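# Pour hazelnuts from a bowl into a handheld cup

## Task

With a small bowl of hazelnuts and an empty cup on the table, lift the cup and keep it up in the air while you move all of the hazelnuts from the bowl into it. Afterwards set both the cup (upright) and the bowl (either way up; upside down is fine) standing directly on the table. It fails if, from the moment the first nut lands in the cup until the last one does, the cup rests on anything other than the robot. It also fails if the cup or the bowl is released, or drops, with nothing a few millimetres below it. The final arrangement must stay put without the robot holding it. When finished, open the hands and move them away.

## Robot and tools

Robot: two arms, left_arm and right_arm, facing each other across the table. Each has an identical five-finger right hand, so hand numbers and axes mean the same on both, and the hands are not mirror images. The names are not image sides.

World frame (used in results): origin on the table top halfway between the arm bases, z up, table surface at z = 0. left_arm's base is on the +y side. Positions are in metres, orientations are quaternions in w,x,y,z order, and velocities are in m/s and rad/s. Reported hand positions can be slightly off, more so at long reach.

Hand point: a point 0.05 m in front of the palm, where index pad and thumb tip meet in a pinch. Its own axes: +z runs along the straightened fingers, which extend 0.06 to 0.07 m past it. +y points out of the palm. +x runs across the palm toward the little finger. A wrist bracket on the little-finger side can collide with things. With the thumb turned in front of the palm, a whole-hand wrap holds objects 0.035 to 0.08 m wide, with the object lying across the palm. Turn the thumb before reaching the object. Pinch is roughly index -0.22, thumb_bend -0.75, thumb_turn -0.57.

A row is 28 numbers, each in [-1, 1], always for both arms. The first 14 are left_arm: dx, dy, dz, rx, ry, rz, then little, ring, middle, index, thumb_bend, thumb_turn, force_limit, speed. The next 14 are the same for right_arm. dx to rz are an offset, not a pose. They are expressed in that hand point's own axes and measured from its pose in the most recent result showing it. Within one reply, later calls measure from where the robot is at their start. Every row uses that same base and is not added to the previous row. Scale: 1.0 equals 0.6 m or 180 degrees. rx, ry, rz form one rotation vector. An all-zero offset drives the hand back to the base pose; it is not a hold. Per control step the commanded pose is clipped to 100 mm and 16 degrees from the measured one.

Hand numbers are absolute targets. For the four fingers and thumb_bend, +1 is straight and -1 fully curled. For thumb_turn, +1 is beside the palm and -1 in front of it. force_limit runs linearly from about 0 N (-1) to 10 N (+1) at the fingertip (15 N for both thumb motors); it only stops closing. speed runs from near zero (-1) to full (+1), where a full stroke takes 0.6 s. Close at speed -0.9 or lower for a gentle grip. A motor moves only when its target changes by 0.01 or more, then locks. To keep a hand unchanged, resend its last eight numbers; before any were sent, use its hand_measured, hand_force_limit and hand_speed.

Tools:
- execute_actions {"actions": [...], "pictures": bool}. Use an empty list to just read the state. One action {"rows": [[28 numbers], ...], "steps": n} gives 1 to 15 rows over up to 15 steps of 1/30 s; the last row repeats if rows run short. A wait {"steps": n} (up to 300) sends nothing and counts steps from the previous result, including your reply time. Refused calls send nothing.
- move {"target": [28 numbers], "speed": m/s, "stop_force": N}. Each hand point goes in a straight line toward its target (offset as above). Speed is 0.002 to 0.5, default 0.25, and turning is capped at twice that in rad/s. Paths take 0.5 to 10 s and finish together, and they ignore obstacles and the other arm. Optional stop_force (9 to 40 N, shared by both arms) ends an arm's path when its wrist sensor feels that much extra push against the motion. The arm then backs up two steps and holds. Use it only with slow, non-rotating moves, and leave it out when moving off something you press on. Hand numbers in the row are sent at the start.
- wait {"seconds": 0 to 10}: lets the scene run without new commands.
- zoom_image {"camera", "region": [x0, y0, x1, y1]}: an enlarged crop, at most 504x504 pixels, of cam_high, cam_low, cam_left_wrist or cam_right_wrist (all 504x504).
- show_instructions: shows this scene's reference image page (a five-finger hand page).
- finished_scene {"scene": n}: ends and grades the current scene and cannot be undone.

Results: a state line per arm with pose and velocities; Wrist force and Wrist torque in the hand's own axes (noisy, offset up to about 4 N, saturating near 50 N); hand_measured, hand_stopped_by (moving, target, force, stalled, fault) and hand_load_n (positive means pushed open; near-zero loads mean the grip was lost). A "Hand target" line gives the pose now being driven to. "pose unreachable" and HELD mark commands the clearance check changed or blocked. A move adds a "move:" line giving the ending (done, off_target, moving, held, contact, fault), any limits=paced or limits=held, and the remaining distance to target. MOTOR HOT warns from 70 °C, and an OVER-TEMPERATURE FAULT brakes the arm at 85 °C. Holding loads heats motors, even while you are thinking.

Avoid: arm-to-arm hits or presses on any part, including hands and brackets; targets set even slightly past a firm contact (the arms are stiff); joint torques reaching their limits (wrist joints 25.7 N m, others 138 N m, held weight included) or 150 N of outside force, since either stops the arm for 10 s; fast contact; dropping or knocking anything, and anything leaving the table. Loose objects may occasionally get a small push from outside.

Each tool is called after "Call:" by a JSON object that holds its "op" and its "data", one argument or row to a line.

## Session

Call:
{"op": "execute_actions", "data": {
  "actions": []
}}

Scene clock: 0.00 s of 6600.00 s.
left_arm: end_effector_position=(+0.2619, +0.4747, +0.4783) hand_measured=(+1.000, +1.000, +1.000, +1.000, +1.000, +1.000) hand_load_n=(+0.0, +0.0, +0.0, +0.0, +0.0, +0.0) hand_stopped_by=(target, target, target, target, target, target) hand_force_limit=0.00 hand_speed=-0.80 end_effector_quat_wxyz=(+0.009, +0.286, +0.958, -0.017) end_effector_velocity=(+0.000, +0.000, -0.000) end_effector_angular_velocity=(+0.000, -0.000, +0.000) | right_arm: end_effector_position=(+0.1081, -0.2433, +0.4915) hand_measured=(+1.000, +1.000, +1.000, +1.000, +1.000, +1.000) hand_load_n=(+0.0, +0.0, +0.0, +0.0, +0.0, +0.0) hand_stopped_by=(target, target, target, target, target, target) hand_force_limit=0.00 hand_speed=-0.80 end_effector_quat_wxyz=(+0.032, -0.355, +0.934, +0.013) end_effector_velocity=(-0.000, -0.001, +0.000) end_effector_angular_velocity=(-0.002, -0.001, -0.000)
Joint positions: left_arm=[ 0.555 -1.705  1.316  1.926  1.588 -1.876] | right_arm=[-1.199 -1.747  1.315  1.938  1.547 -1.89 ]
Joint velocities: left_arm=[ 0.001  0.    -0.    -0.    -0.     0.   ] | right_arm=[-0.    -0.001  0.     0.     0.002  0.   ]
Wrist force (N, on the end effector, along its own x y z axes, offset not removed): no reading
Wrist torque (N m, same axes, about the end effector's origin, offset not removed): no reading
Hand target (left_arm): +0.262, +0.475, +0.478; +0.009, +0.286, +0.958, -0.017
Hand target (right_arm): +0.108, -0.243, +0.492; +0.032, -0.355, +0.934, +0.013
camera_calibration (this result's frames):
cam_left_wrist: T_world_to_cam=[[0.661891, 0.749444, -0.0152922, -0.519593], [0.628964, -0.544156, 0.555246, -0.17073], [0.407804, -0.37713, -0.831546, 0.596885], [0, 0, 0, 1]] pos_world=[0.207885, 0.521605, 0.583188]
cam_right_wrist: T_world_to_cam=[[-0.550625, 0.834741, -0.00449601, 0.273176], [0.656119, 0.436117, 0.615882, -0.274455], [0.516063, 0.33617, -0.787826, 0.545084], [0, 0, 0, 1]] pos_world=[0.0491951, -0.291577, 0.599691]

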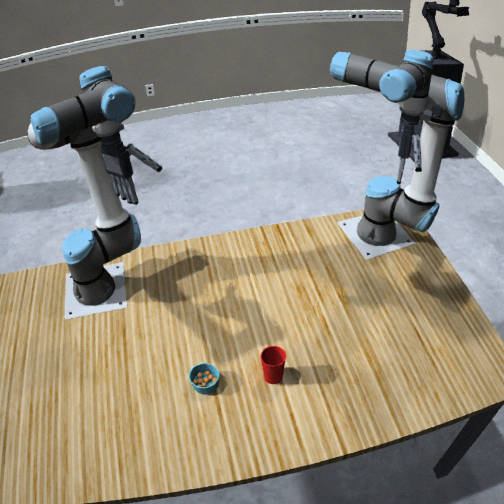

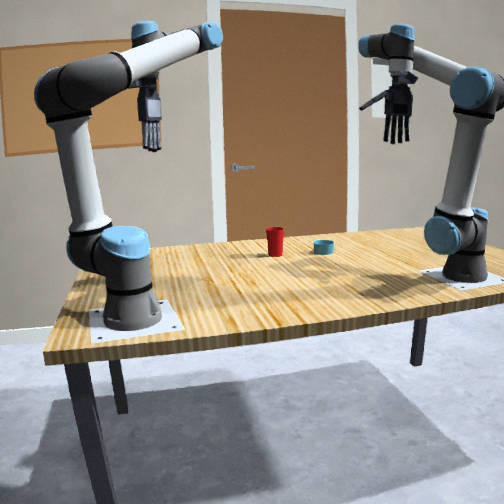

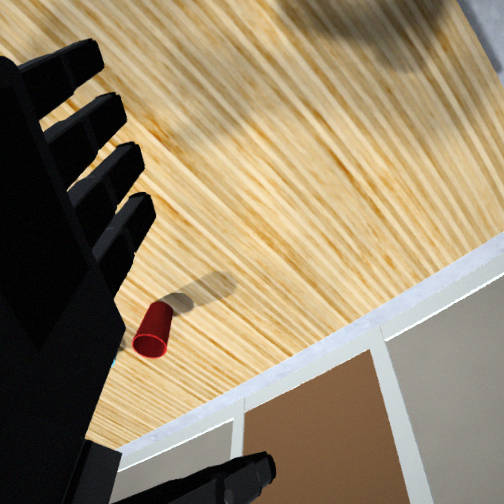

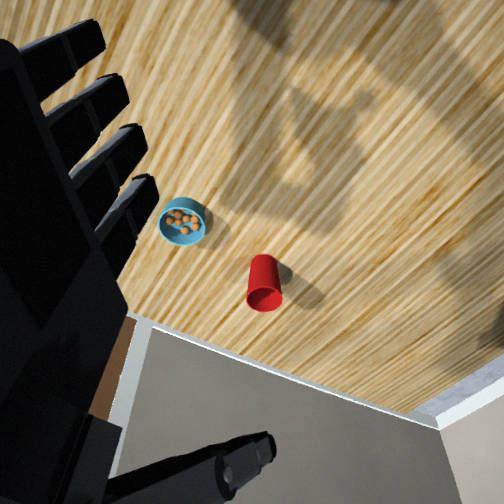

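Call:
{"op": "move", "data": {
  "target": [0,0,0,0,0,0.56,1,1,1,1,1,-1,0,0.5,0,0,0,0,0,0.532,1,1,1,1,1,-1,0,0.5],
  "speed": 0.5
}}

Call:
{"op": "move", "data": {
  "target": [0,0,0,0,0,0.56,1,1,1,1,1,-1,0,0.5,0,0,0,0,0,0.532,1,1,1,1,1,-1,0,0.5],
  "speed": 0.5
}}

Scene clock: 20.27 s of 6600.00 s.
left_arm: end_effector_position=(+0.2623, +0.4748, +0.4785) hand_measured=(+1.000, +1.000, +1.000, +1.000, +1.000, -1.000) hand_load_n=(+0.0, +0.0, +0.0, +0.0, +0.0, +0.0) hand_stopped_by=(target, target, target, target, target, target) hand_force_limit=0.00 hand_speed=0.50 end_effector_quat_wxyz=(+0.018, +0.920, +0.391, -0.003) end_effector_velocity=(+0.000, +0.001, +0.000) end_effector_angular_velocity=(-0.001, +0.001, -0.013) | right_arm: end_effector_position=(+0.1086, -0.2434, +0.4917) hand_measured=(+1.000, +1.000, +1.000, +1.000, +1.000, -1.000) hand_load_n=(+0.0, +0.0, +0.0, +0.0, +0.0, +0.0) hand_stopped_by=(target, target, target, target, target, target) hand_force_limit=0.00 hand_speed=0.50 end_effector_quat_wxyz=(+0.012, +0.454, +0.890, +0.033) end_effector_velocity=(+0.000, -0.001, +0.000) end_effector_angular_velocity=(-0.005, -0.004, -0.014)
Joint positions: left_arm=[ 1.008 -1.64   1.27   1.918  1.6    0.334] | right_arm=[-0.718 -1.68   1.261  1.919  1.58   0.26 ]
Joint velocities: left_arm=[ 0.008  0.004 -0.003  0.001  0.002  0.022] | right_arm=[ 0.01   0.005 -0.004  0.001  0.009  0.024]
Wrist force (N, on the end effector, along its own x y z axes, offset not removed): left_arm=[-1.5 -0.4 0.4] | right_arm=[0.2 -0.4 0.3]
Wrist torque (N m, same axes, about the end effector's origin, offset not removed): left_arm=[-0.24 0.12 -0.16] | right_arm=[-0.12 -0.13 0.01]
Hand target (left_arm): +0.262, +0.475, +0.478; +0.019, +0.921, +0.390, -0.003
Hand target (right_arm): +0.109, -0.243, +0.492; +0.012, +0.455, +0.890, +0.033
Off the commanded pose (left_arm): 0.000 m, 0 deg.
Off the commanded pose (right_arm): 0.000 m, 0 deg.
After step 110, 14.10 s passed at rest.
move: done
camera_calibration (this result's frames):
cam_left_wrist: T_world_to_cam=[[0.613396, -0.788683, 0.0415229, 0.195995], [-0.676798, -0.497825, 0.542324, 0.155677], [-0.407051, -0.360762, -0.839143, 0.806518], [0, 0, 0, 1]] pos_world=[0.313433, 0.523038, 0.584218]
cam_right_wrist: T_world_to_cam=[[0.883629, 0.46529, 0.0520163, 0.0000744263], [0.365695, -0.75529, 0.543878, -0.497846], [0.292349, -0.461564, -0.83755, 0.399575], [0, 0, 0, 1]] pos_world=[0.0651789, -0.191623, 0.605428]

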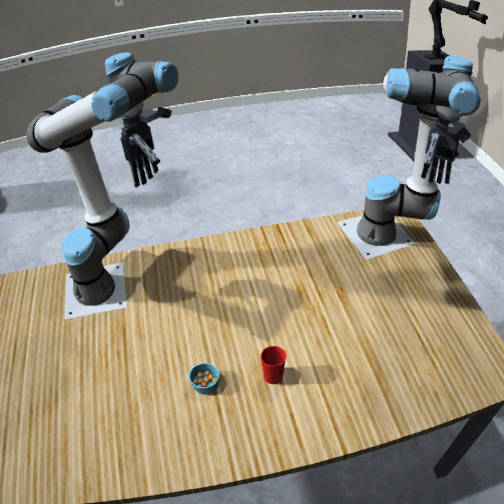

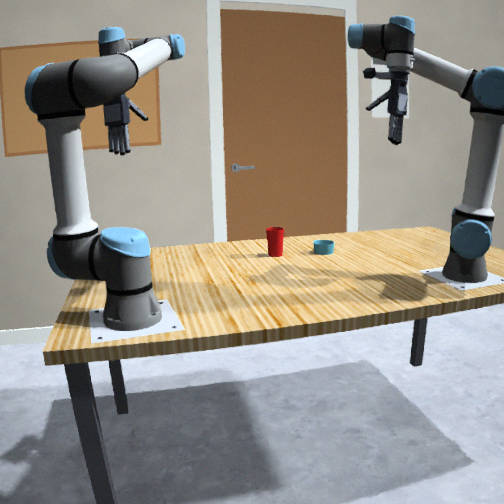

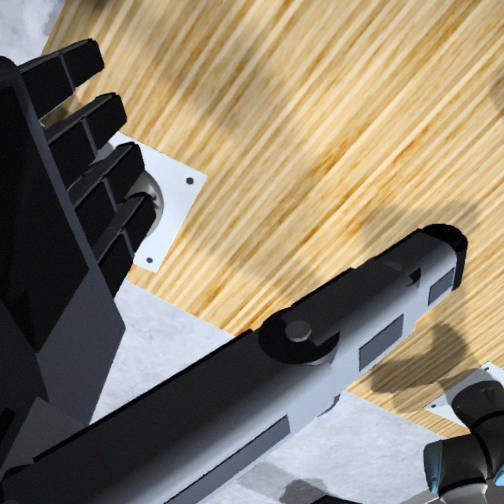

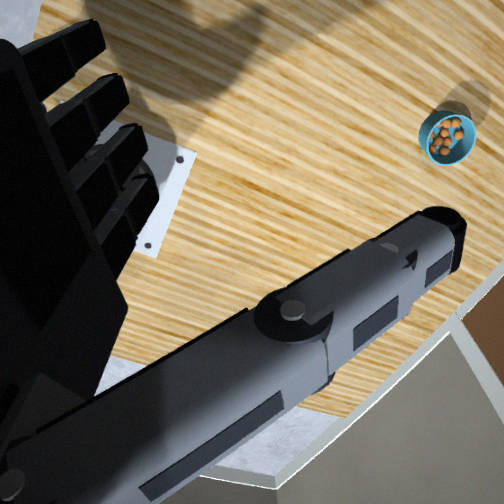

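Scene clock: 22.70 s of 6600.00 s.
left_arm: end_effector_position=(+0.2622, +0.4747, +0.4782) hand_measured=(+1.000, +1.000, +1.000, +1.000, +1.000, -1.000) hand_load_n=(+0.0, +0.0, +0.0, +0.0, +0.0, +0.0) hand_stopped_by=(target, target, target, target, target, target) hand_force_limit=0.00 hand_speed=0.50 end_effector_quat_wxyz=(+0.014, +0.888, -0.459, +0.012) end_effector_velocity=(+0.000, +0.000, -0.000) end_effector_angular_velocity=(-0.001, +0.001, -0.014) | right_arm: end_effector_position=(+0.1087, -0.2435, +0.4919) hand_measured=(+1.000, +1.000, +1.000, +1.000, +1.000, -1.000) hand_load_n=(+0.0, +0.0, +0.0, +0.0, +0.0, +0.0) hand_stopped_by=(target, target, target, target, target, target) hand_force_limit=0.00 hand_speed=0.50 end_effector_quat_wxyz=(-0.017, +0.965, +0.261, +0.031) end_effector_velocity=(+0.001, -0.001, +0.000) end_effector_angular_velocity=(-0.002, -0.003, -0.015)
Joint positions: left_arm=[ 0.972 -1.399  1.008  1.938  1.599  2.055] | right_arm=[-0.718 -1.434  0.991  1.944  1.58   1.93 ]
Joint velocities: left_arm=[-0.001  0.001 -0.001  0.001  0.001  0.013] | right_arm=[-0.001  0.001 -0.001  0.     0.005  0.014]
Wrist force (N, on the end effector, along its own x y z axes, offset not removed): left_arm=[-2.2 -0.9 0.0] | right_arm=[0.9 -0.7 -1.2]
Wrist torque (N m, same axes, about the end effector's origin, offset not removed): left_arm=[-0.26 0.25 -0.16] | right_arm=[0.09 -0.06 0.09]
Hand target (left_arm): +0.262, +0.475, +0.478; +0.014, +0.888, -0.460, +0.012
Hand target (right_arm): +0.109, -0.244, +0.492; -0.017, +0.965, +0.260, +0.031
Off the commanded pose (left_arm): 0.000 m, 0 deg.
Off the commanded pose (right_arm): 0.000 m, 0 deg.
move: done
camera_calibration (this result's frames):
cam_left_wrist: T_world_to_cam=[[-0.889777, -0.456117, 0.0159705, 0.44446], [-0.388223, 0.774802, 0.498964, -0.503363], [-0.23996, 0.437766, -0.866476, 0.396418], [0, 0, 0, 1]] pos_world=[0.295178, 0.419194, 0.587548]
cam_right_wrist: T_world_to_cam=[[0.378232, -0.924777, -0.0415656, -0.237506], [-0.791338, -0.346302, 0.503845, -0.253058], [-0.480339, -0.157678, -0.862793, 0.570136], [0, 0, 0, 1]] pos_world=[0.163437, -0.217377, 0.60954]

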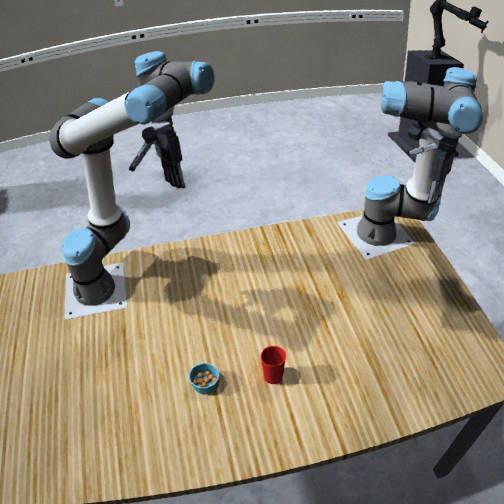

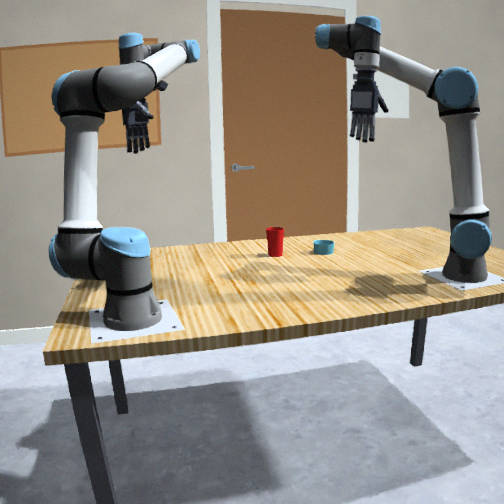

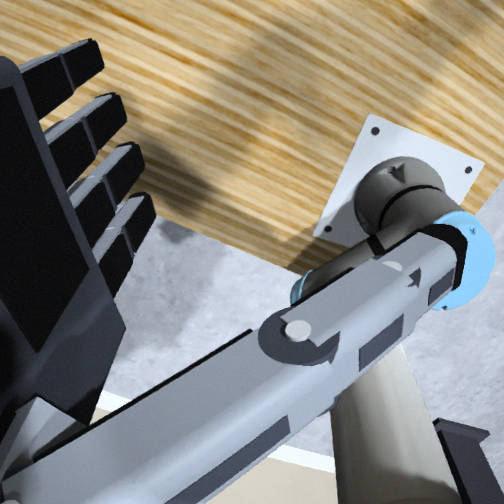

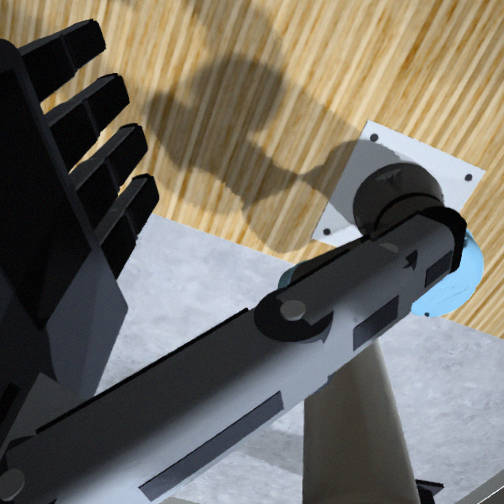

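Call:
{"op": "move", "data": {
  "target": [0.555,0.153,0.467,0,0.489,0,1,1,1,1,1,-1,0,0.5,0.47,0.15,0.4,0,0.478,0,1,1,1,1,1,-1,0,0.5],
  "speed": 0.3
}}

Scene clock: 35.93 s of 6600.00 s.
left_arm: end_effector_position=(+0.3813, +0.1406, +0.2111) hand_measured=(+1.000, +1.000, +1.000, +1.000, +1.000, -1.000) hand_load_n=(+0.0, +0.0, +0.0, +0.0, +0.0, +0.0) hand_stopped_by=(target, target, target, target, target, target) hand_force_limit=0.00 hand_speed=0.50 end_effector_quat_wxyz=(+0.330, +0.631, -0.321, +0.625) end_effector_velocity=(+0.001, -0.002, -0.001) end_effector_angular_velocity=(-0.013, -0.007, +0.002) | right_arm: end_effector_position=(+0.4091, -0.1678, +0.2701) hand_measured=(+1.000, +1.000, +1.000, +1.000, +1.000, -1.000) hand_load_n=(+0.0, +0.0, +0.0, +0.0, +0.0, +0.0) hand_stopped_by=(target, target, target, target, target, target) hand_force_limit=0.00 hand_speed=0.50 end_effector_quat_wxyz=(-0.189, +0.685, +0.178, +0.681) end_effector_velocity=(+0.002, +0.001, -0.001) end_effector_angular_velocity=(+0.006, -0.010, +0.001)
Joint positions: left_arm=[ 0.622 -1.525  2.203 -0.676  1.709  1.557] | right_arm=[-1.009 -1.707  2.188 -0.479  1.641  1.587]
Joint velocities: left_arm=[-0.002  0.007  0.006 -0.027 -0.004 -0.004] | right_arm=[-0.002  0.005  0.006 -0.023 -0.003 -0.001]
Wrist force (N, on the end effector, along its own x y z axes, offset not removed): left_arm=[-0.8 -0.4 0.4] | right_arm=[1.2 -0.6 -0.4]
Wrist torque (N m, same axes, about the end effector's origin, offset not removed): left_arm=[-0.24 0.05 -0.04] | right_arm=[-0.03 -0.26 -0.01]
Hand target (left_arm): +0.381, +0.140, +0.211; +0.330, +0.630, -0.321, +0.625
Hand target (right_arm): +0.409, -0.168, +0.270; -0.189, +0.685, +0.178, +0.681
Off the commanded pose (left_arm): 0.001 m, 0 deg.
Off the commanded pose (right_arm): 0.001 m, 0 deg.
After step 90, 6.97 s passed at rest.
move: done
camera_calibration (this result's frames):
cam_left_wrist: T_world_to_cam=[[-0.815065, -0.565073, -0.127908, 0.419515], [-0.214374, 0.499246, -0.839522, 0.189996], [0.538249, -0.656845, -0.528055, 0.125578], [0, 0, 0, 1]] pos_world=[0.315071, 0.224687, 0.279477]
cam_right_wrist: T_world_to_cam=[[0.509224, -0.846112, -0.157435, -0.299499], [-0.54694, -0.176917, -0.818265, 0.408185], [0.664491, 0.502788, -0.552862, 0.0936908], [0, 0, 0, 1]] pos_world=[0.313508, -0.228302, 0.33865]

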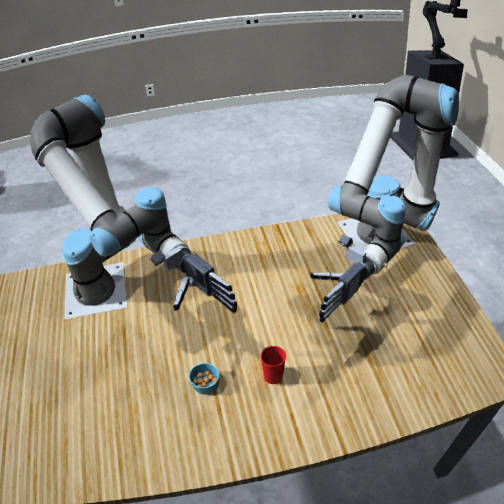

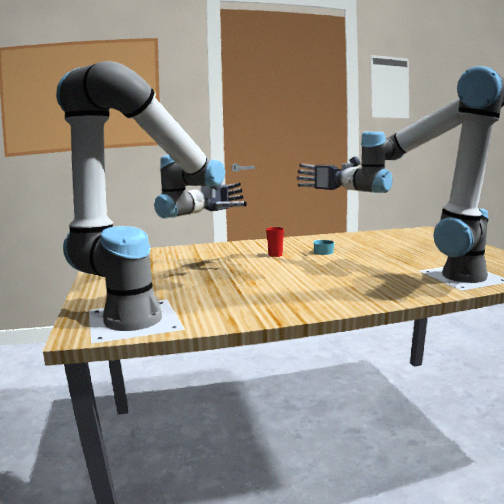

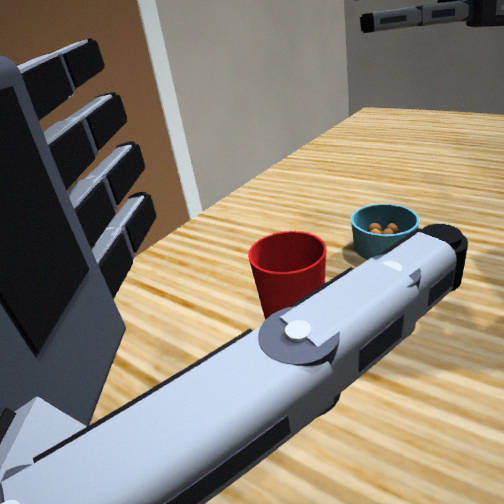

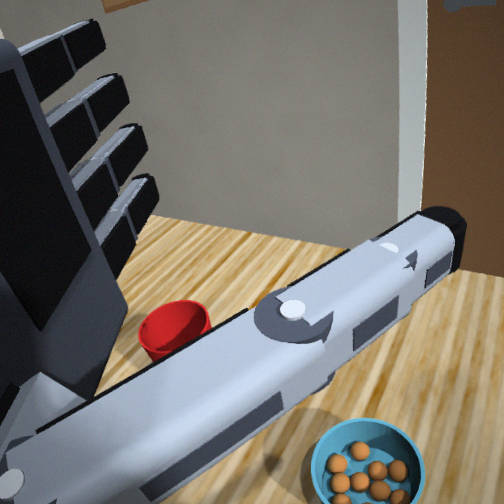

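Call:
{"op": "move", "data": {
  "target": [-0.25,0,0,0,0,0.004,1,1,1,1,1,-1,0,0.5,0,0.02,-0.17,0,0,-0.005,1,1,1,1,1,-1,0,0.5],
  "speed": 0.2
}}

Call:
{"op": "move", "data": {
  "target": [0,0,0,0,0,0,1,1,1,1,1,-1,0,0.5,-0.35,0,0,0,0,0,1,1,1,1,1,-1,0,0.5],
  "speed": 0.2
}}

Scene clock: 51.00 s of 6600.00 s.
left_arm: end_effector_position=(+0.3793, +0.1399, +0.0613) hand_measured=(+1.000, +1.000, +1.000, +1.000, +1.000, -1.000) hand_load_n=(+0.0, +0.0, +0.0, +0.0, +0.0, +0.0) hand_stopped_by=(target, target, target, target, target, target) hand_force_limit=0.00 hand_speed=0.50 end_effector_quat_wxyz=(+0.326, +0.629, -0.325, +0.627) end_effector_velocity=(-0.000, -0.001, -0.003) end_effector_angular_velocity=(-0.003, +0.001, -0.001) | right_arm: end_effector_position=(+0.3273, -0.2293, +0.2697) hand_measured=(+1.000, +1.000, +1.000, +1.000, +1.000, -1.000) hand_load_n=(+0.0, +0.0, +0.0, +0.0, +0.0, +0.0) hand_stopped_by=(target, target, target, target, target, target) hand_force_limit=0.00 hand_speed=0.50 end_effector_quat_wxyz=(-0.184, +0.684, +0.184, +0.682) end_effector_velocity=(-0.002, -0.001, +0.000) end_effector_angular_velocity=(-0.000, +0.000, +0.001)
Joint positions: left_arm=[ 0.615 -1.163  2.328 -1.163  1.702  1.569] | right_arm=[-1.032 -2.005  2.39  -0.383  1.618  1.572]
Joint velocities: left_arm=[-0.001  0.011  0.    -0.013 -0.    -0.003] | right_arm=[-0.001 -0.008  0.003  0.005 -0.002 -0.   ]
Wrist force (N, on the end effector, along its own x y z axes, offset not removed): left_arm=[-1.2 -1.5 -0.1] | right_arm=[0.2 -1.6 -1.5]
Wrist torque (N m, same axes, about the end effector's origin, offset not removed): left_arm=[-0.38 0.05 -0.12] | right_arm=[-0.12 -0.07 -0.08]
Hand target (left_arm): +0.379, +0.140, +0.061; +0.326, +0.629, -0.325, +0.627
Hand target (right_arm): +0.327, -0.229, +0.270; -0.184, +0.684, +0.184, +0.682
Off the commanded pose (left_arm): 0.000 m, 0 deg.
Off the commanded pose (right_arm): 0.000 m, 0 deg.
After step 90, 10.70 s passed at rest.
move: done
camera_calibration (this result's frames):
cam_left_wrist: T_world_to_cam=[[-0.813726, -0.564036, -0.140401, 0.398467], [-0.205875, 0.505574, -0.83786, 0.0599158], [0.543567, -0.652884, -0.52752, 0.0444517], [0, 0, 0, 1]] pos_world=[0.312416, 0.22348, 0.129596]
cam_right_wrist: T_world_to_cam=[[0.510377, -0.848152, -0.141961, -0.314895], [-0.54052, -0.188, -0.820057, 0.348083], [0.668845, 0.495271, -0.554395, 0.176088], [0, 0, 0, 1]] pos_world=[0.231086, -0.288851, 0.338367]

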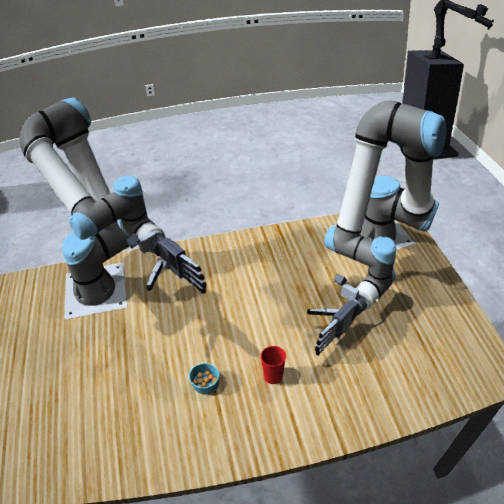

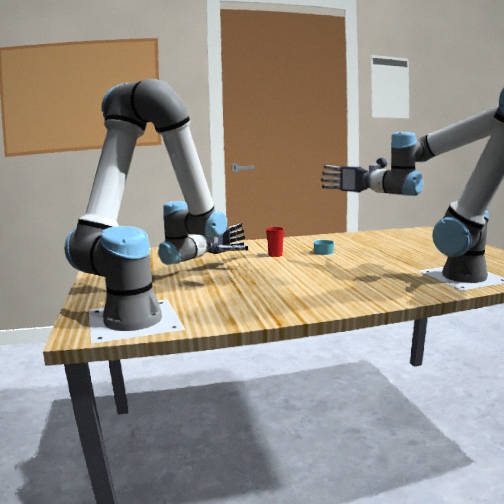

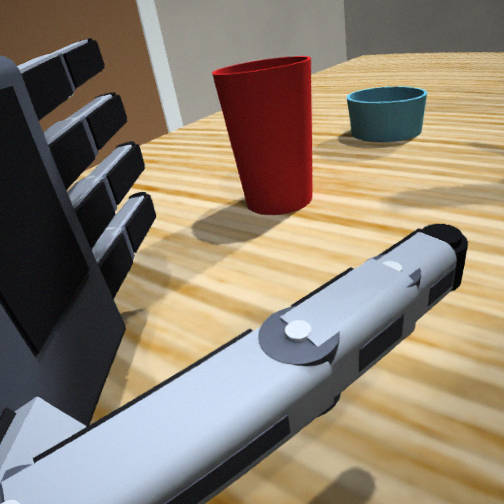

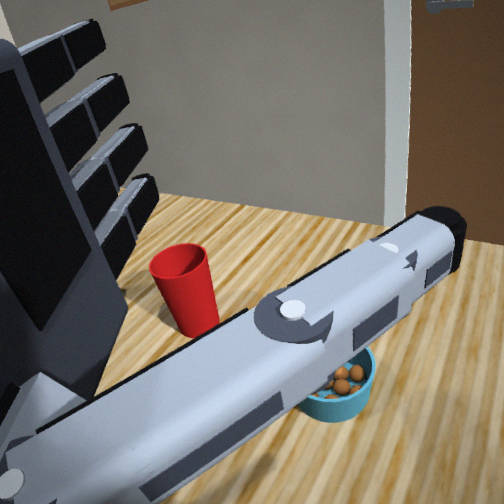

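Scene clock: 52.70 s of 6600.00 s.
left_arm: end_effector_position=(+0.3793, +0.1399, +0.0613) hand_measured=(+1.000, +1.000, +1.000, +1.000, +1.000, -1.000) hand_load_n=(+0.0, +0.0, +0.0, +0.0, +0.0, +0.0) hand_stopped_by=(target, target, target, target, target, target) hand_force_limit=0.00 hand_speed=0.50 end_effector_quat_wxyz=(+0.326, +0.629, -0.325, +0.627) end_effector_velocity=(+0.000, +0.000, -0.000) end_effector_angular_velocity=(+0.000, +0.001, +0.000) | right_arm: end_effector_position=(+0.3268, -0.2291, +0.0604) hand_measured=(+1.000, +1.000, +1.000, +1.000, +1.000, -1.000) hand_load_n=(+0.0, +0.0, +0.0, +0.0, +0.0, +0.0) hand_stopped_by=(target, target, target, target, target, target) hand_force_limit=0.00 hand_speed=0.50 end_effector_quat_wxyz=(-0.184, +0.684, +0.184, +0.681) end_effector_velocity=(+0.001, +0.001, -0.003) end_effector_angular_velocity=(+0.003, -0.010, +0.000)
Joint positions: left_arm=[ 0.615 -1.163  2.328 -1.163  1.702  1.569] | right_arm=[-1.03  -1.329  2.686 -1.353  1.62   1.572]
Joint velocities: left_arm=[ 0.  0. -0.  0. -0. -0.] | right_arm=[ 0.002  0.031  0.002 -0.043  0.002 -0.003]
Wrist force (N, on the end effector, along its own x y z axes, offset not removed): left_arm=[-1.6 -1.4 1.3] | right_arm=[-0.2 -1.5 -1.4]
Wrist torque (N m, same axes, about the end effector's origin, offset not removed): left_arm=[-0.40 0.11 -0.17] | right_arm=[-0.13 0.00 0.03]
Hand target (left_arm): +0.379, +0.140, +0.061; +0.326, +0.629, -0.325, +0.627
Hand target (right_arm): +0.327, -0.229, +0.060; -0.184, +0.684, +0.184, +0.682
Off the commanded pose (left_arm): 0.000 m, 0 deg.
Off the commanded pose (right_arm): 0.001 m, 0 deg.
move: done
camera_calibration (this result's frames):
cam_left_wrist: T_world_to_cam=[[-0.813729, -0.564039, -0.140374, 0.398466], [-0.205894, 0.505561, -0.837864, 0.0599273], [0.543556, -0.652892, -0.527522, 0.0444577], [0, 0, 0, 1]] pos_world=[0.312416, 0.22348, 0.129598]
cam_right_wrist: T_world_to_cam=[[0.510294, -0.84815, -0.142273, -0.344117], [-0.541682, -0.188493, -0.819177, 0.176399], [0.667968, 0.495088, -0.555614, 0.0605505], [0, 0, 0, 1]] pos_world=[0.230707, -0.288591, 0.129186]

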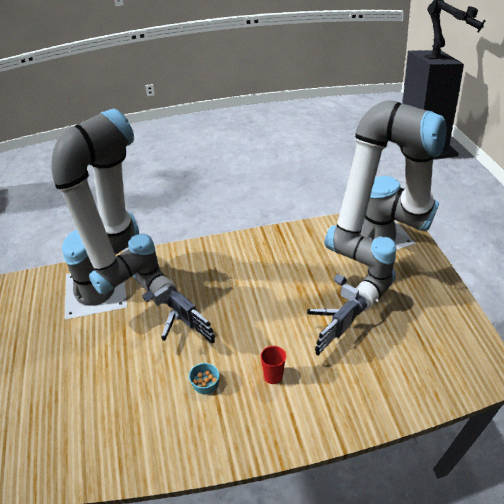

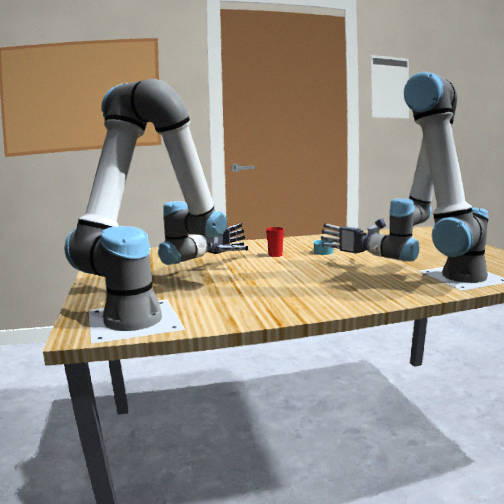

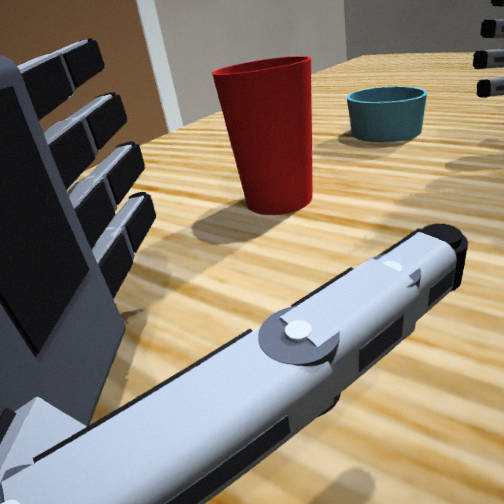

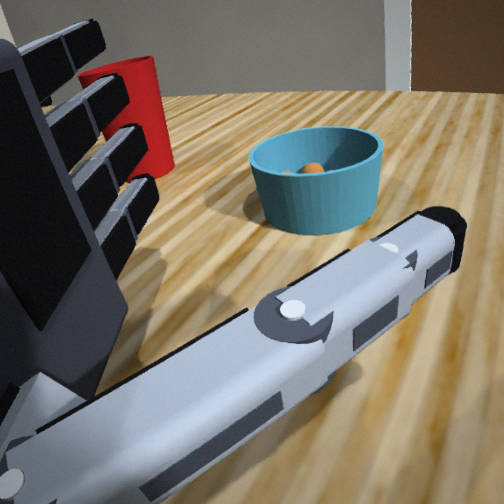

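Call:
{"op": "move", "data": {
  "target": [-0.038,0.019,0.285,0,0,0,1,1,1,1,1,-1,0,0.5,-0.06,0.042,0,0,0,0,1,1,1,1,1,-1,0,0.5],
  "speed": 0.08,
  "stop_force": 10
}}

Call:
{"op": "zoom_image", "data": {
  "camera": "cam_high",
  "region": [140, 280, 380, 420]
}}

Scene clock: 79.17 s of 6600.00 s.
left_arm: end_effector_position=(+0.4684, -0.0059, +0.0379) hand_measured=(+1.000, +1.000, +1.000, +1.000, +1.000, -1.000) hand_load_n=(+0.0, +0.0, +0.0, +0.0, +0.0, +0.0) hand_stopped_by=(target, target, target, target, target, target) hand_force_limit=0.00 hand_speed=0.50 end_effector_quat_wxyz=(+0.326, +0.629, -0.325, +0.627) end_effector_velocity=(+0.001, -0.003, +0.000) end_effector_angular_velocity=(-0.001, -0.000, +0.000) | right_arm: end_effector_position=(+0.3393, -0.2507, +0.0244) hand_measured=(+1.000, +1.000, +1.000, +1.000, +1.000, -1.000) hand_load_n=(+0.0, +0.0, +0.0, +0.0, +0.0, +0.0) hand_stopped_by=(target, target, target, target, target, target) hand_force_limit=0.00 hand_speed=0.50 end_effector_quat_wxyz=(-0.184, +0.684, +0.184, +0.681) end_effector_velocity=(+0.000, -0.000, -0.000) end_effector_angular_velocity=(-0.001, -0.001, -0.000)
Joint positions: left_arm=[ 0.546 -0.898  1.88  -0.98   1.633  1.569] | right_arm=[-1.172 -1.136  2.739 -1.599  1.478  1.572]
Joint velocities: left_arm=[-0.002  0.004 -0.009  0.004 -0.002 -0.001] | right_arm=[-0.003  0.004  0.001 -0.005 -0.003 -0.001]
Wrist force (N, on the end effector, along its own x y z axes, offset not removed): left_arm=[-1.4 -0.8 -0.7] | right_arm=[-0.5 1.1 -0.6]
Wrist torque (N m, same axes, about the end effector's origin, offset not removed): left_arm=[-0.27 0.11 -0.08] | right_arm=[0.26 0.01 -0.01]
Hand target (left_arm): +0.469, -0.006, +0.038; +0.326, +0.629, -0.325, +0.627
Hand target (right_arm): +0.339, -0.251, +0.024; -0.184, +0.684, +0.184, +0.681
Off the commanded pose (left_arm): 0.001 m, 0 deg.
Off the commanded pose (right_arm): 0.000 m, 0 deg.
After step 90, 20.83 s passed at rest.
move: done
camera_calibration (this result's frames):
cam_left_wrist: T_world_to_cam=[[-0.81373, -0.56407, -0.140244, 0.385342], [-0.205976, 0.505467, -0.8379, 0.13242], [0.543523, -0.652938, -0.527499, -0.111507], [0, 0, 0, 1]] pos_world=[0.401446, 0.077619, 0.106177]
cam_right_wrist: T_world_to_cam=[[0.51023, -0.848144, -0.142536, -0.37391], [-0.541833, -0.1883, -0.819122, 0.149784], [0.667894, 0.495171, -0.555629, 0.0429637], [0, 0, 0, 1]] pos_world=[0.243243, -0.310199, 0.0932678]

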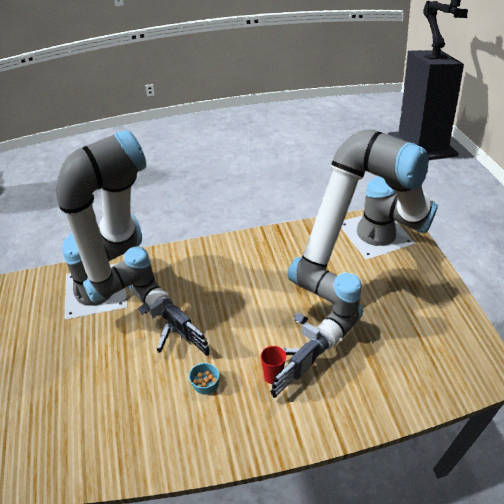

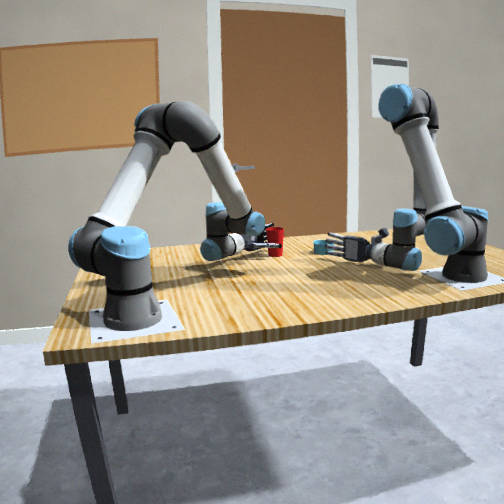

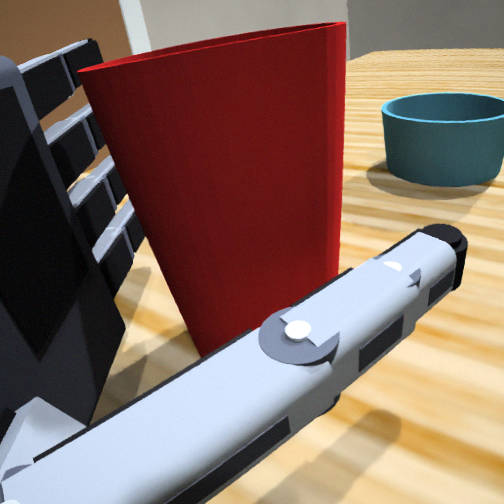

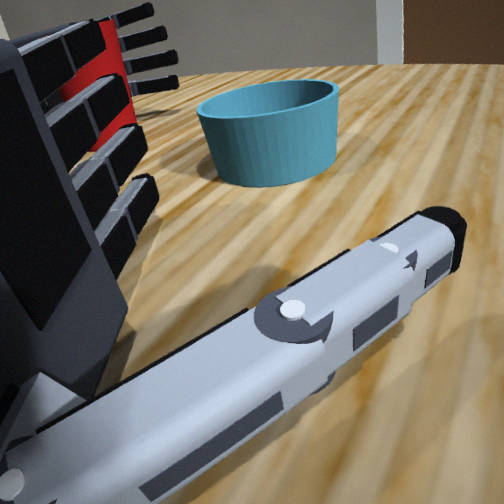

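Region (140, 280, 380, 420) of cam_high's 504x504 image, scaled by 2.100, with more detail than that image has; it fills the top 294 rows of this view, and the rest is white.

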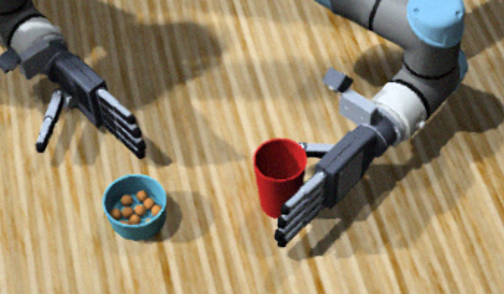

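Call:
{"op": "move", "data": {
  "target": [0,0.003,0.035,0,0,0,1,1,1,1,1,-1,0,0.5,0,0,0.08,0,0,0,1,1,1,1,1,-1,0,0.5],
  "speed": 0.04
}}

Call:
{"op": "move", "data": {
  "target": [0,0,0,0,0,0,-1,-1,-1,-1,1,-1,0.2,-0.8,0,0,0.09,0,0,0,1,1,1,1,1,-1,0,0.5],
  "speed": 0.015
}}

Call:
{"op": "move", "data": {
  "target": [0,0,0,0,0,0,-1,-1,-1,-1,-1,-1,0.2,-0.8,0,0,0,0,0,0,1,1,1,1,1,-1,0,0.5]
}}

Call:
{"op": "zoom_image", "data": {
  "camera": "cam_high",
  "region": [140, 280, 380, 420]
}}

Scene clock: 93.70 s of 6600.00 s.
left_arm: end_effector_position=(+0.4789, -0.0240, +0.0378) hand_measured=(+1.000, +1.000, +1.000, +1.000, +1.000, -1.000) hand_load_n=(+0.0, +0.0, +0.0, +0.0, +0.0, +0.0) hand_stopped_by=(target, target, target, target, target, target) hand_force_limit=0.00 hand_speed=0.50 end_effector_quat_wxyz=(+0.326, +0.629, -0.325, +0.627) end_effector_velocity=(+0.001, -0.000, -0.001) end_effector_angular_velocity=(+0.002, +0.001, +0.000) | right_arm: end_effector_position=(+0.3805, -0.2267, +0.0244) hand_measured=(+1.000, +1.000, +1.000, +1.000, +1.000, -1.000) hand_load_n=(+0.0, +0.0, +0.0, +0.0, +0.0, +0.0) hand_stopped_by=(target, target, target, target, target, target) hand_force_limit=0.00 hand_speed=0.50 end_effector_quat_wxyz=(-0.184, +0.684, +0.184, +0.681) end_effector_velocity=(+0.002, +0.002, +0.001) end_effector_angular_velocity=(+0.000, -0.001, +0.001)
Joint positions: left_arm=[ 0.54  -0.87   1.818 -0.946  1.627  1.569] | right_arm=[-1.151 -1.128  2.61  -1.478  1.498  1.572]
Joint velocities: left_arm=[ 0.001  0.003 -0.003  0.002  0.     0.001] | right_arm=[ 0.002 -0.    -0.007  0.006  0.001  0.   ]
Wrist force (N, on the end effector, along its own x y z axes, offset not removed): left_arm=[-2.1 -1.5 -0.8] | right_arm=[3.8 -0.4 -1.1]
Wrist torque (N m, same axes, about the end effector's origin, offset not removed): left_arm=[-0.32 0.26 -0.16] | right_arm=[0.04 -0.56 0.16]
Hand target (left_arm): +0.479, -0.024, +0.038; +0.326, +0.629, -0.325, +0.627
Hand target (right_arm): +0.381, -0.227, +0.024; -0.184, +0.684, +0.184, +0.681
Off the commanded pose (left_arm): 0.000 m, 0 deg.
Off the commanded pose (right_arm): 0.000 m, 0 deg.
After step 90, 9.93 s passed at rest.
move: done
camera_calibration (this result's frames):
cam_left_wrist: T_world_to_cam=[[-0.813729, -0.564075, -0.140232, 0.383738], [-0.205983, 0.505456, -0.837906, 0.143675], [0.543522, -0.652943, -0.527493, -0.129099], [0, 0, 0, 1]] pos_world=[0.412021, 0.0595413, 0.106099]
cam_right_wrist: T_world_to_cam=[[0.510259, -0.848133, -0.142503, -0.374625], [-0.541793, -0.188325, -0.819142, 0.176552], [0.667904, 0.495181, -0.555607, 0.00349166], [0, 0, 0, 1]] pos_world=[0.284478, -0.286212, 0.0931758]

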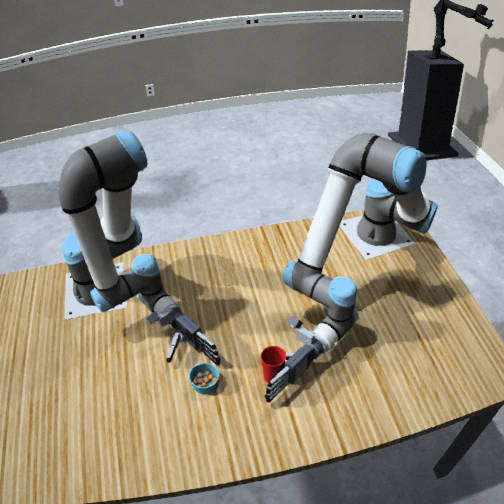

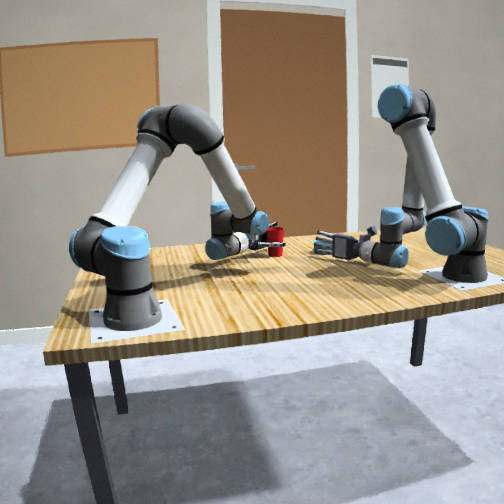

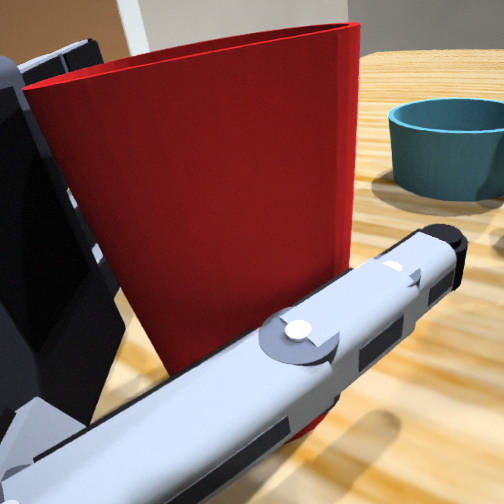

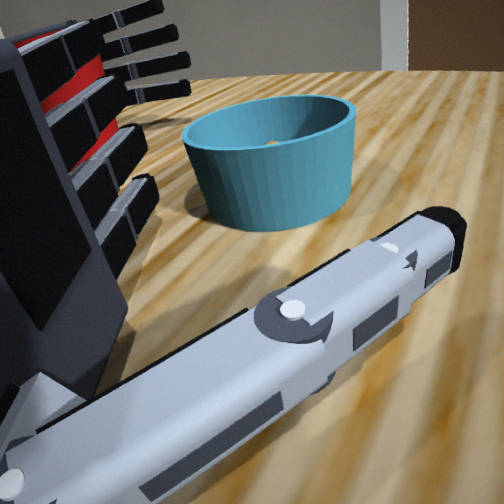

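Scene clock: 97.57 s of 6600.00 s.
left_arm: end_effector_position=(+0.4789, -0.0240, +0.0379) hand_measured=(-0.174, -0.164, -0.184, -0.196, +1.002, -1.000) hand_load_n=(+6.5, +3.0, +7.0, +8.0, +2.0, +3.5) hand_stopped_by=(force, force, force, force, target, target) hand_force_limit=0.20 hand_speed=-0.80 end_effector_quat_wxyz=(+0.326, +0.629, -0.325, +0.627) end_effector_velocity=(-0.001, -0.001, -0.000) end_effector_angular_velocity=(+0.001, -0.000, -0.001) | right_arm: end_effector_position=(+0.4269, -0.1997, +0.0243) hand_measured=(+1.000, +1.000, +1.000, +1.000, +1.000, -1.000) hand_load_n=(+0.0, +0.0, +0.0, +0.0, +0.0, +0.0) hand_stopped_by=(target, target, target, target, target, target) hand_force_limit=0.00 hand_speed=0.50 end_effector_quat_wxyz=(-0.184, +0.684, +0.184, +0.681) end_effector_velocity=(+0.002, +0.002, -0.001) end_effector_angular_velocity=(-0.001, +0.001, +0.001)
Joint positions: left_arm=[ 0.54  -0.87   1.818 -0.946  1.627  1.569] | right_arm=[-1.137 -1.095  2.466 -1.368  1.513  1.572]
Joint velocities: left_arm=[-0.001  0.    -0.     0.     0.     0.001] | right_arm=[ 0.001  0.003 -0.007  0.005  0.    -0.   ]
Wrist force (N, on the end effector, along its own x y z axes, offset not removed): left_arm=[4.5 -1.8 3.4] | right_arm=[3.3 -0.5 1.0]
Wrist torque (N m, same axes, about the end effector's origin, offset not removed): left_arm=[-0.28 0.02 -0.08] | right_arm=[-0.12 -0.58 0.25]
Hand target (left_arm): +0.479, -0.024, +0.038; +0.326, +0.629, -0.325, +0.627
Hand target (right_arm): +0.427, -0.200, +0.024; -0.184, +0.684, +0.184, +0.681
Off the commanded pose (left_arm): 0.000 m, 0 deg.
Off the commanded pose (right_arm): 0.000 m, 0 deg.
move: done
camera_calibration (this result's frames):
cam_left_wrist: T_world_to_cam=[[-0.81372, -0.564098, -0.14019, 0.383742], [-0.205931, 0.50532, -0.838, 0.143747], [0.543555, -0.653028, -0.527354, -0.129088], [0, 0, 0, 1]] pos_world=[0.412027, 0.0595316, 0.106182]
cam_right_wrist: T_world_to_cam=[[0.510272, -0.848129, -0.14248, -0.375419], [-0.541772, -0.188342, -0.819152, 0.206679], [0.667911, 0.495182, -0.555598, -0.0409152], [0, 0, 0, 1]] pos_world=[0.330866, -0.259217, 0.0930789]

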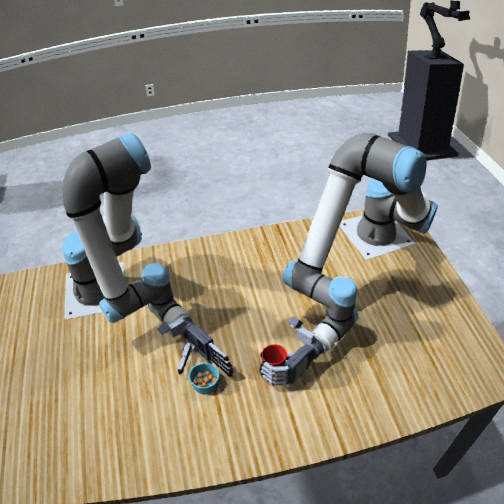

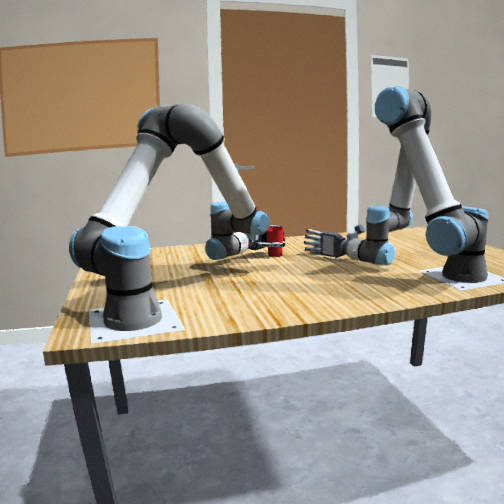

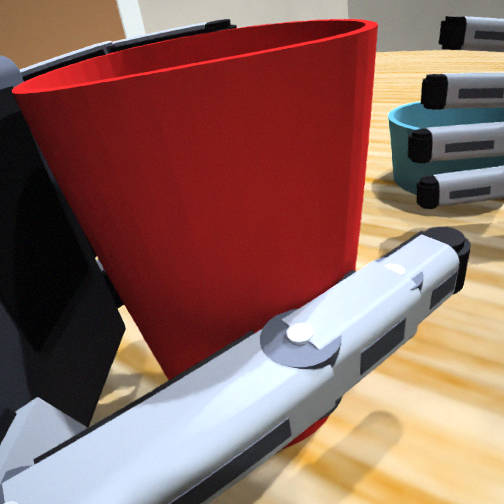

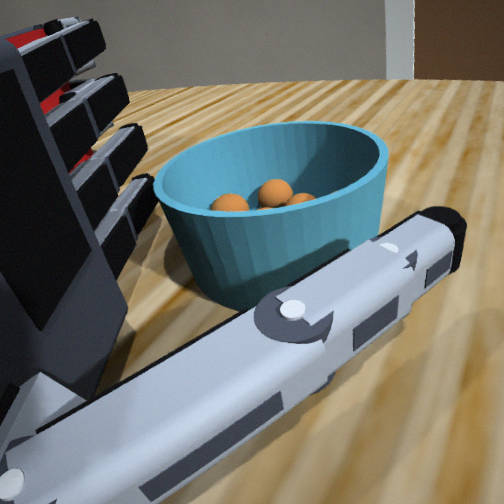

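Scene clock: 98.07 s of 6600.00 s.
left_arm: end_effector_position=(+0.4789, -0.0240, +0.0379) hand_measured=(-0.174, -0.164, -0.184, -0.196, +0.974, -1.000) hand_load_n=(+6.5, +3.0, +7.0, +8.5, +8.5, +3.5) hand_stopped_by=(force, force, force, force, force, target) hand_force_limit=0.20 hand_speed=-0.80 end_effector_quat_wxyz=(+0.326, +0.629, -0.325, +0.627) end_effector_velocity=(+0.001, +0.001, +0.000) end_effector_angular_velocity=(+0.000, +0.000, +0.001) | right_arm: end_effector_position=(+0.4269, -0.1997, +0.0242) hand_measured=(+1.000, +1.000, +1.000, +1.000, +1.000, -1.000) hand_load_n=(+0.0, +0.0, +0.0, +0.0, +0.0, +0.0) hand_stopped_by=(target, target, target, target, target, target) hand_force_limit=0.00 hand_speed=0.50 end_effector_quat_wxyz=(-0.184, +0.684, +0.184, +0.681) end_effector_velocity=(-0.000, +0.000, -0.000) end_effector_angular_velocity=(+0.001, +0.000, +0.001)
Joint positions: left_arm=[ 0.54  -0.87   1.818 -0.946  1.627  1.569] | right_arm=[-1.137 -1.095  2.466 -1.368  1.513  1.572]
Joint velocities: left_arm=[ 0.001 -0.     0.     0.001  0.    -0.   ] | right_arm=[ 0.    -0.     0.001 -0.001 -0.001  0.001]
Wrist force (N, on the end effector, along its own x y z axes, offset not removed): left_arm=[3.9 -1.8 2.7] | right_arm=[2.1 -0.4 -1.3]
Wrist torque (N m, same axes, about the end effector's origin, offset not removed): left_arm=[-0.32 0.18 -0.20] | right_arm=[0.01 -0.36 0.13]
Hand target (left_arm): +0.479, -0.024, +0.038; +0.326, +0.629, -0.325, +0.627
Hand target (right_arm): +0.427, -0.200, +0.024; -0.184, +0.684, +0.184, +0.681
Off the commanded pose (left_arm): 0.000 m, 0 deg.
Off the commanded pose (right_arm): 0.000 m, 0 deg.
move: done
camera_calibration (this result's frames):
cam_left_wrist: T_world_to_cam=[[-0.813722, -0.564096, -0.140189, 0.383742], [-0.20594, 0.505331, -0.837991, 0.143747], [0.543549, -0.653021, -0.527369, -0.129084], [0, 0, 0, 1]] pos_world=[0.412026, 0.0595324, 0.10618]
cam_right_wrist: T_world_to_cam=[[0.510261, -0.848134, -0.142485, -0.375416], [-0.541822, -0.188366, -0.819114, 0.206681], [0.667879, 0.495164, -0.555653, -0.0409338], [0, 0, 0, 1]] pos_world=[0.330883, -0.259203, 0.0930588]

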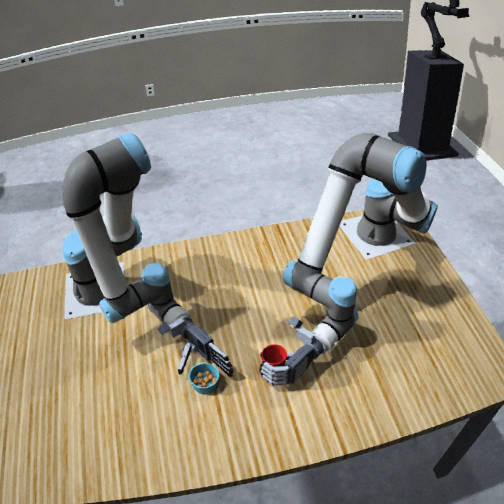

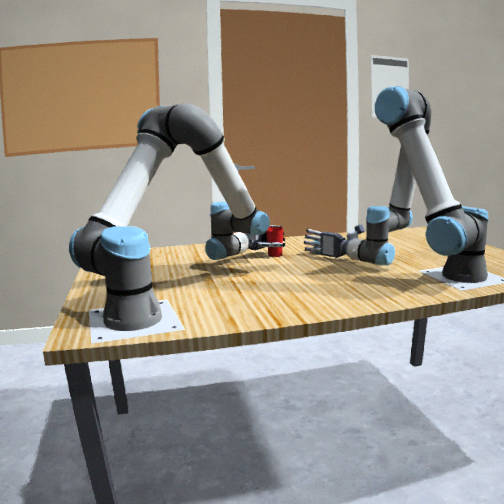

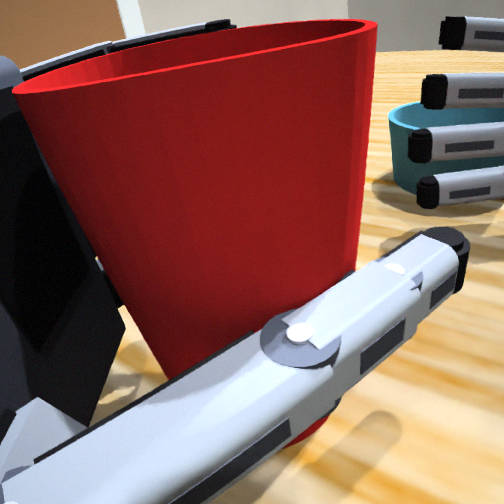

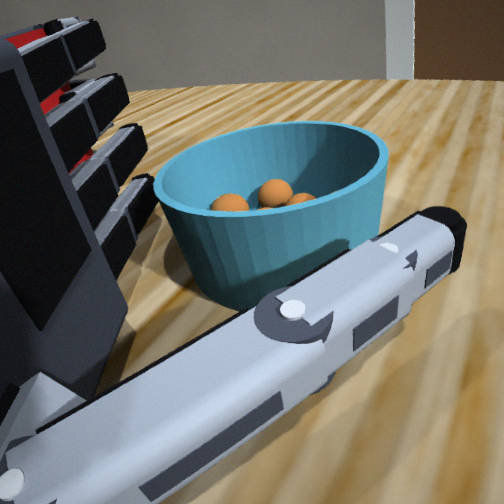

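Region (140, 280, 380, 420) of cam_high's 504x504 image, scaled by 2.100, with more detail than that image has; it fills the top 294 rows of this view, and the rest is white.

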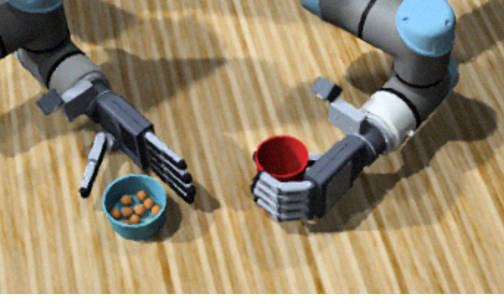

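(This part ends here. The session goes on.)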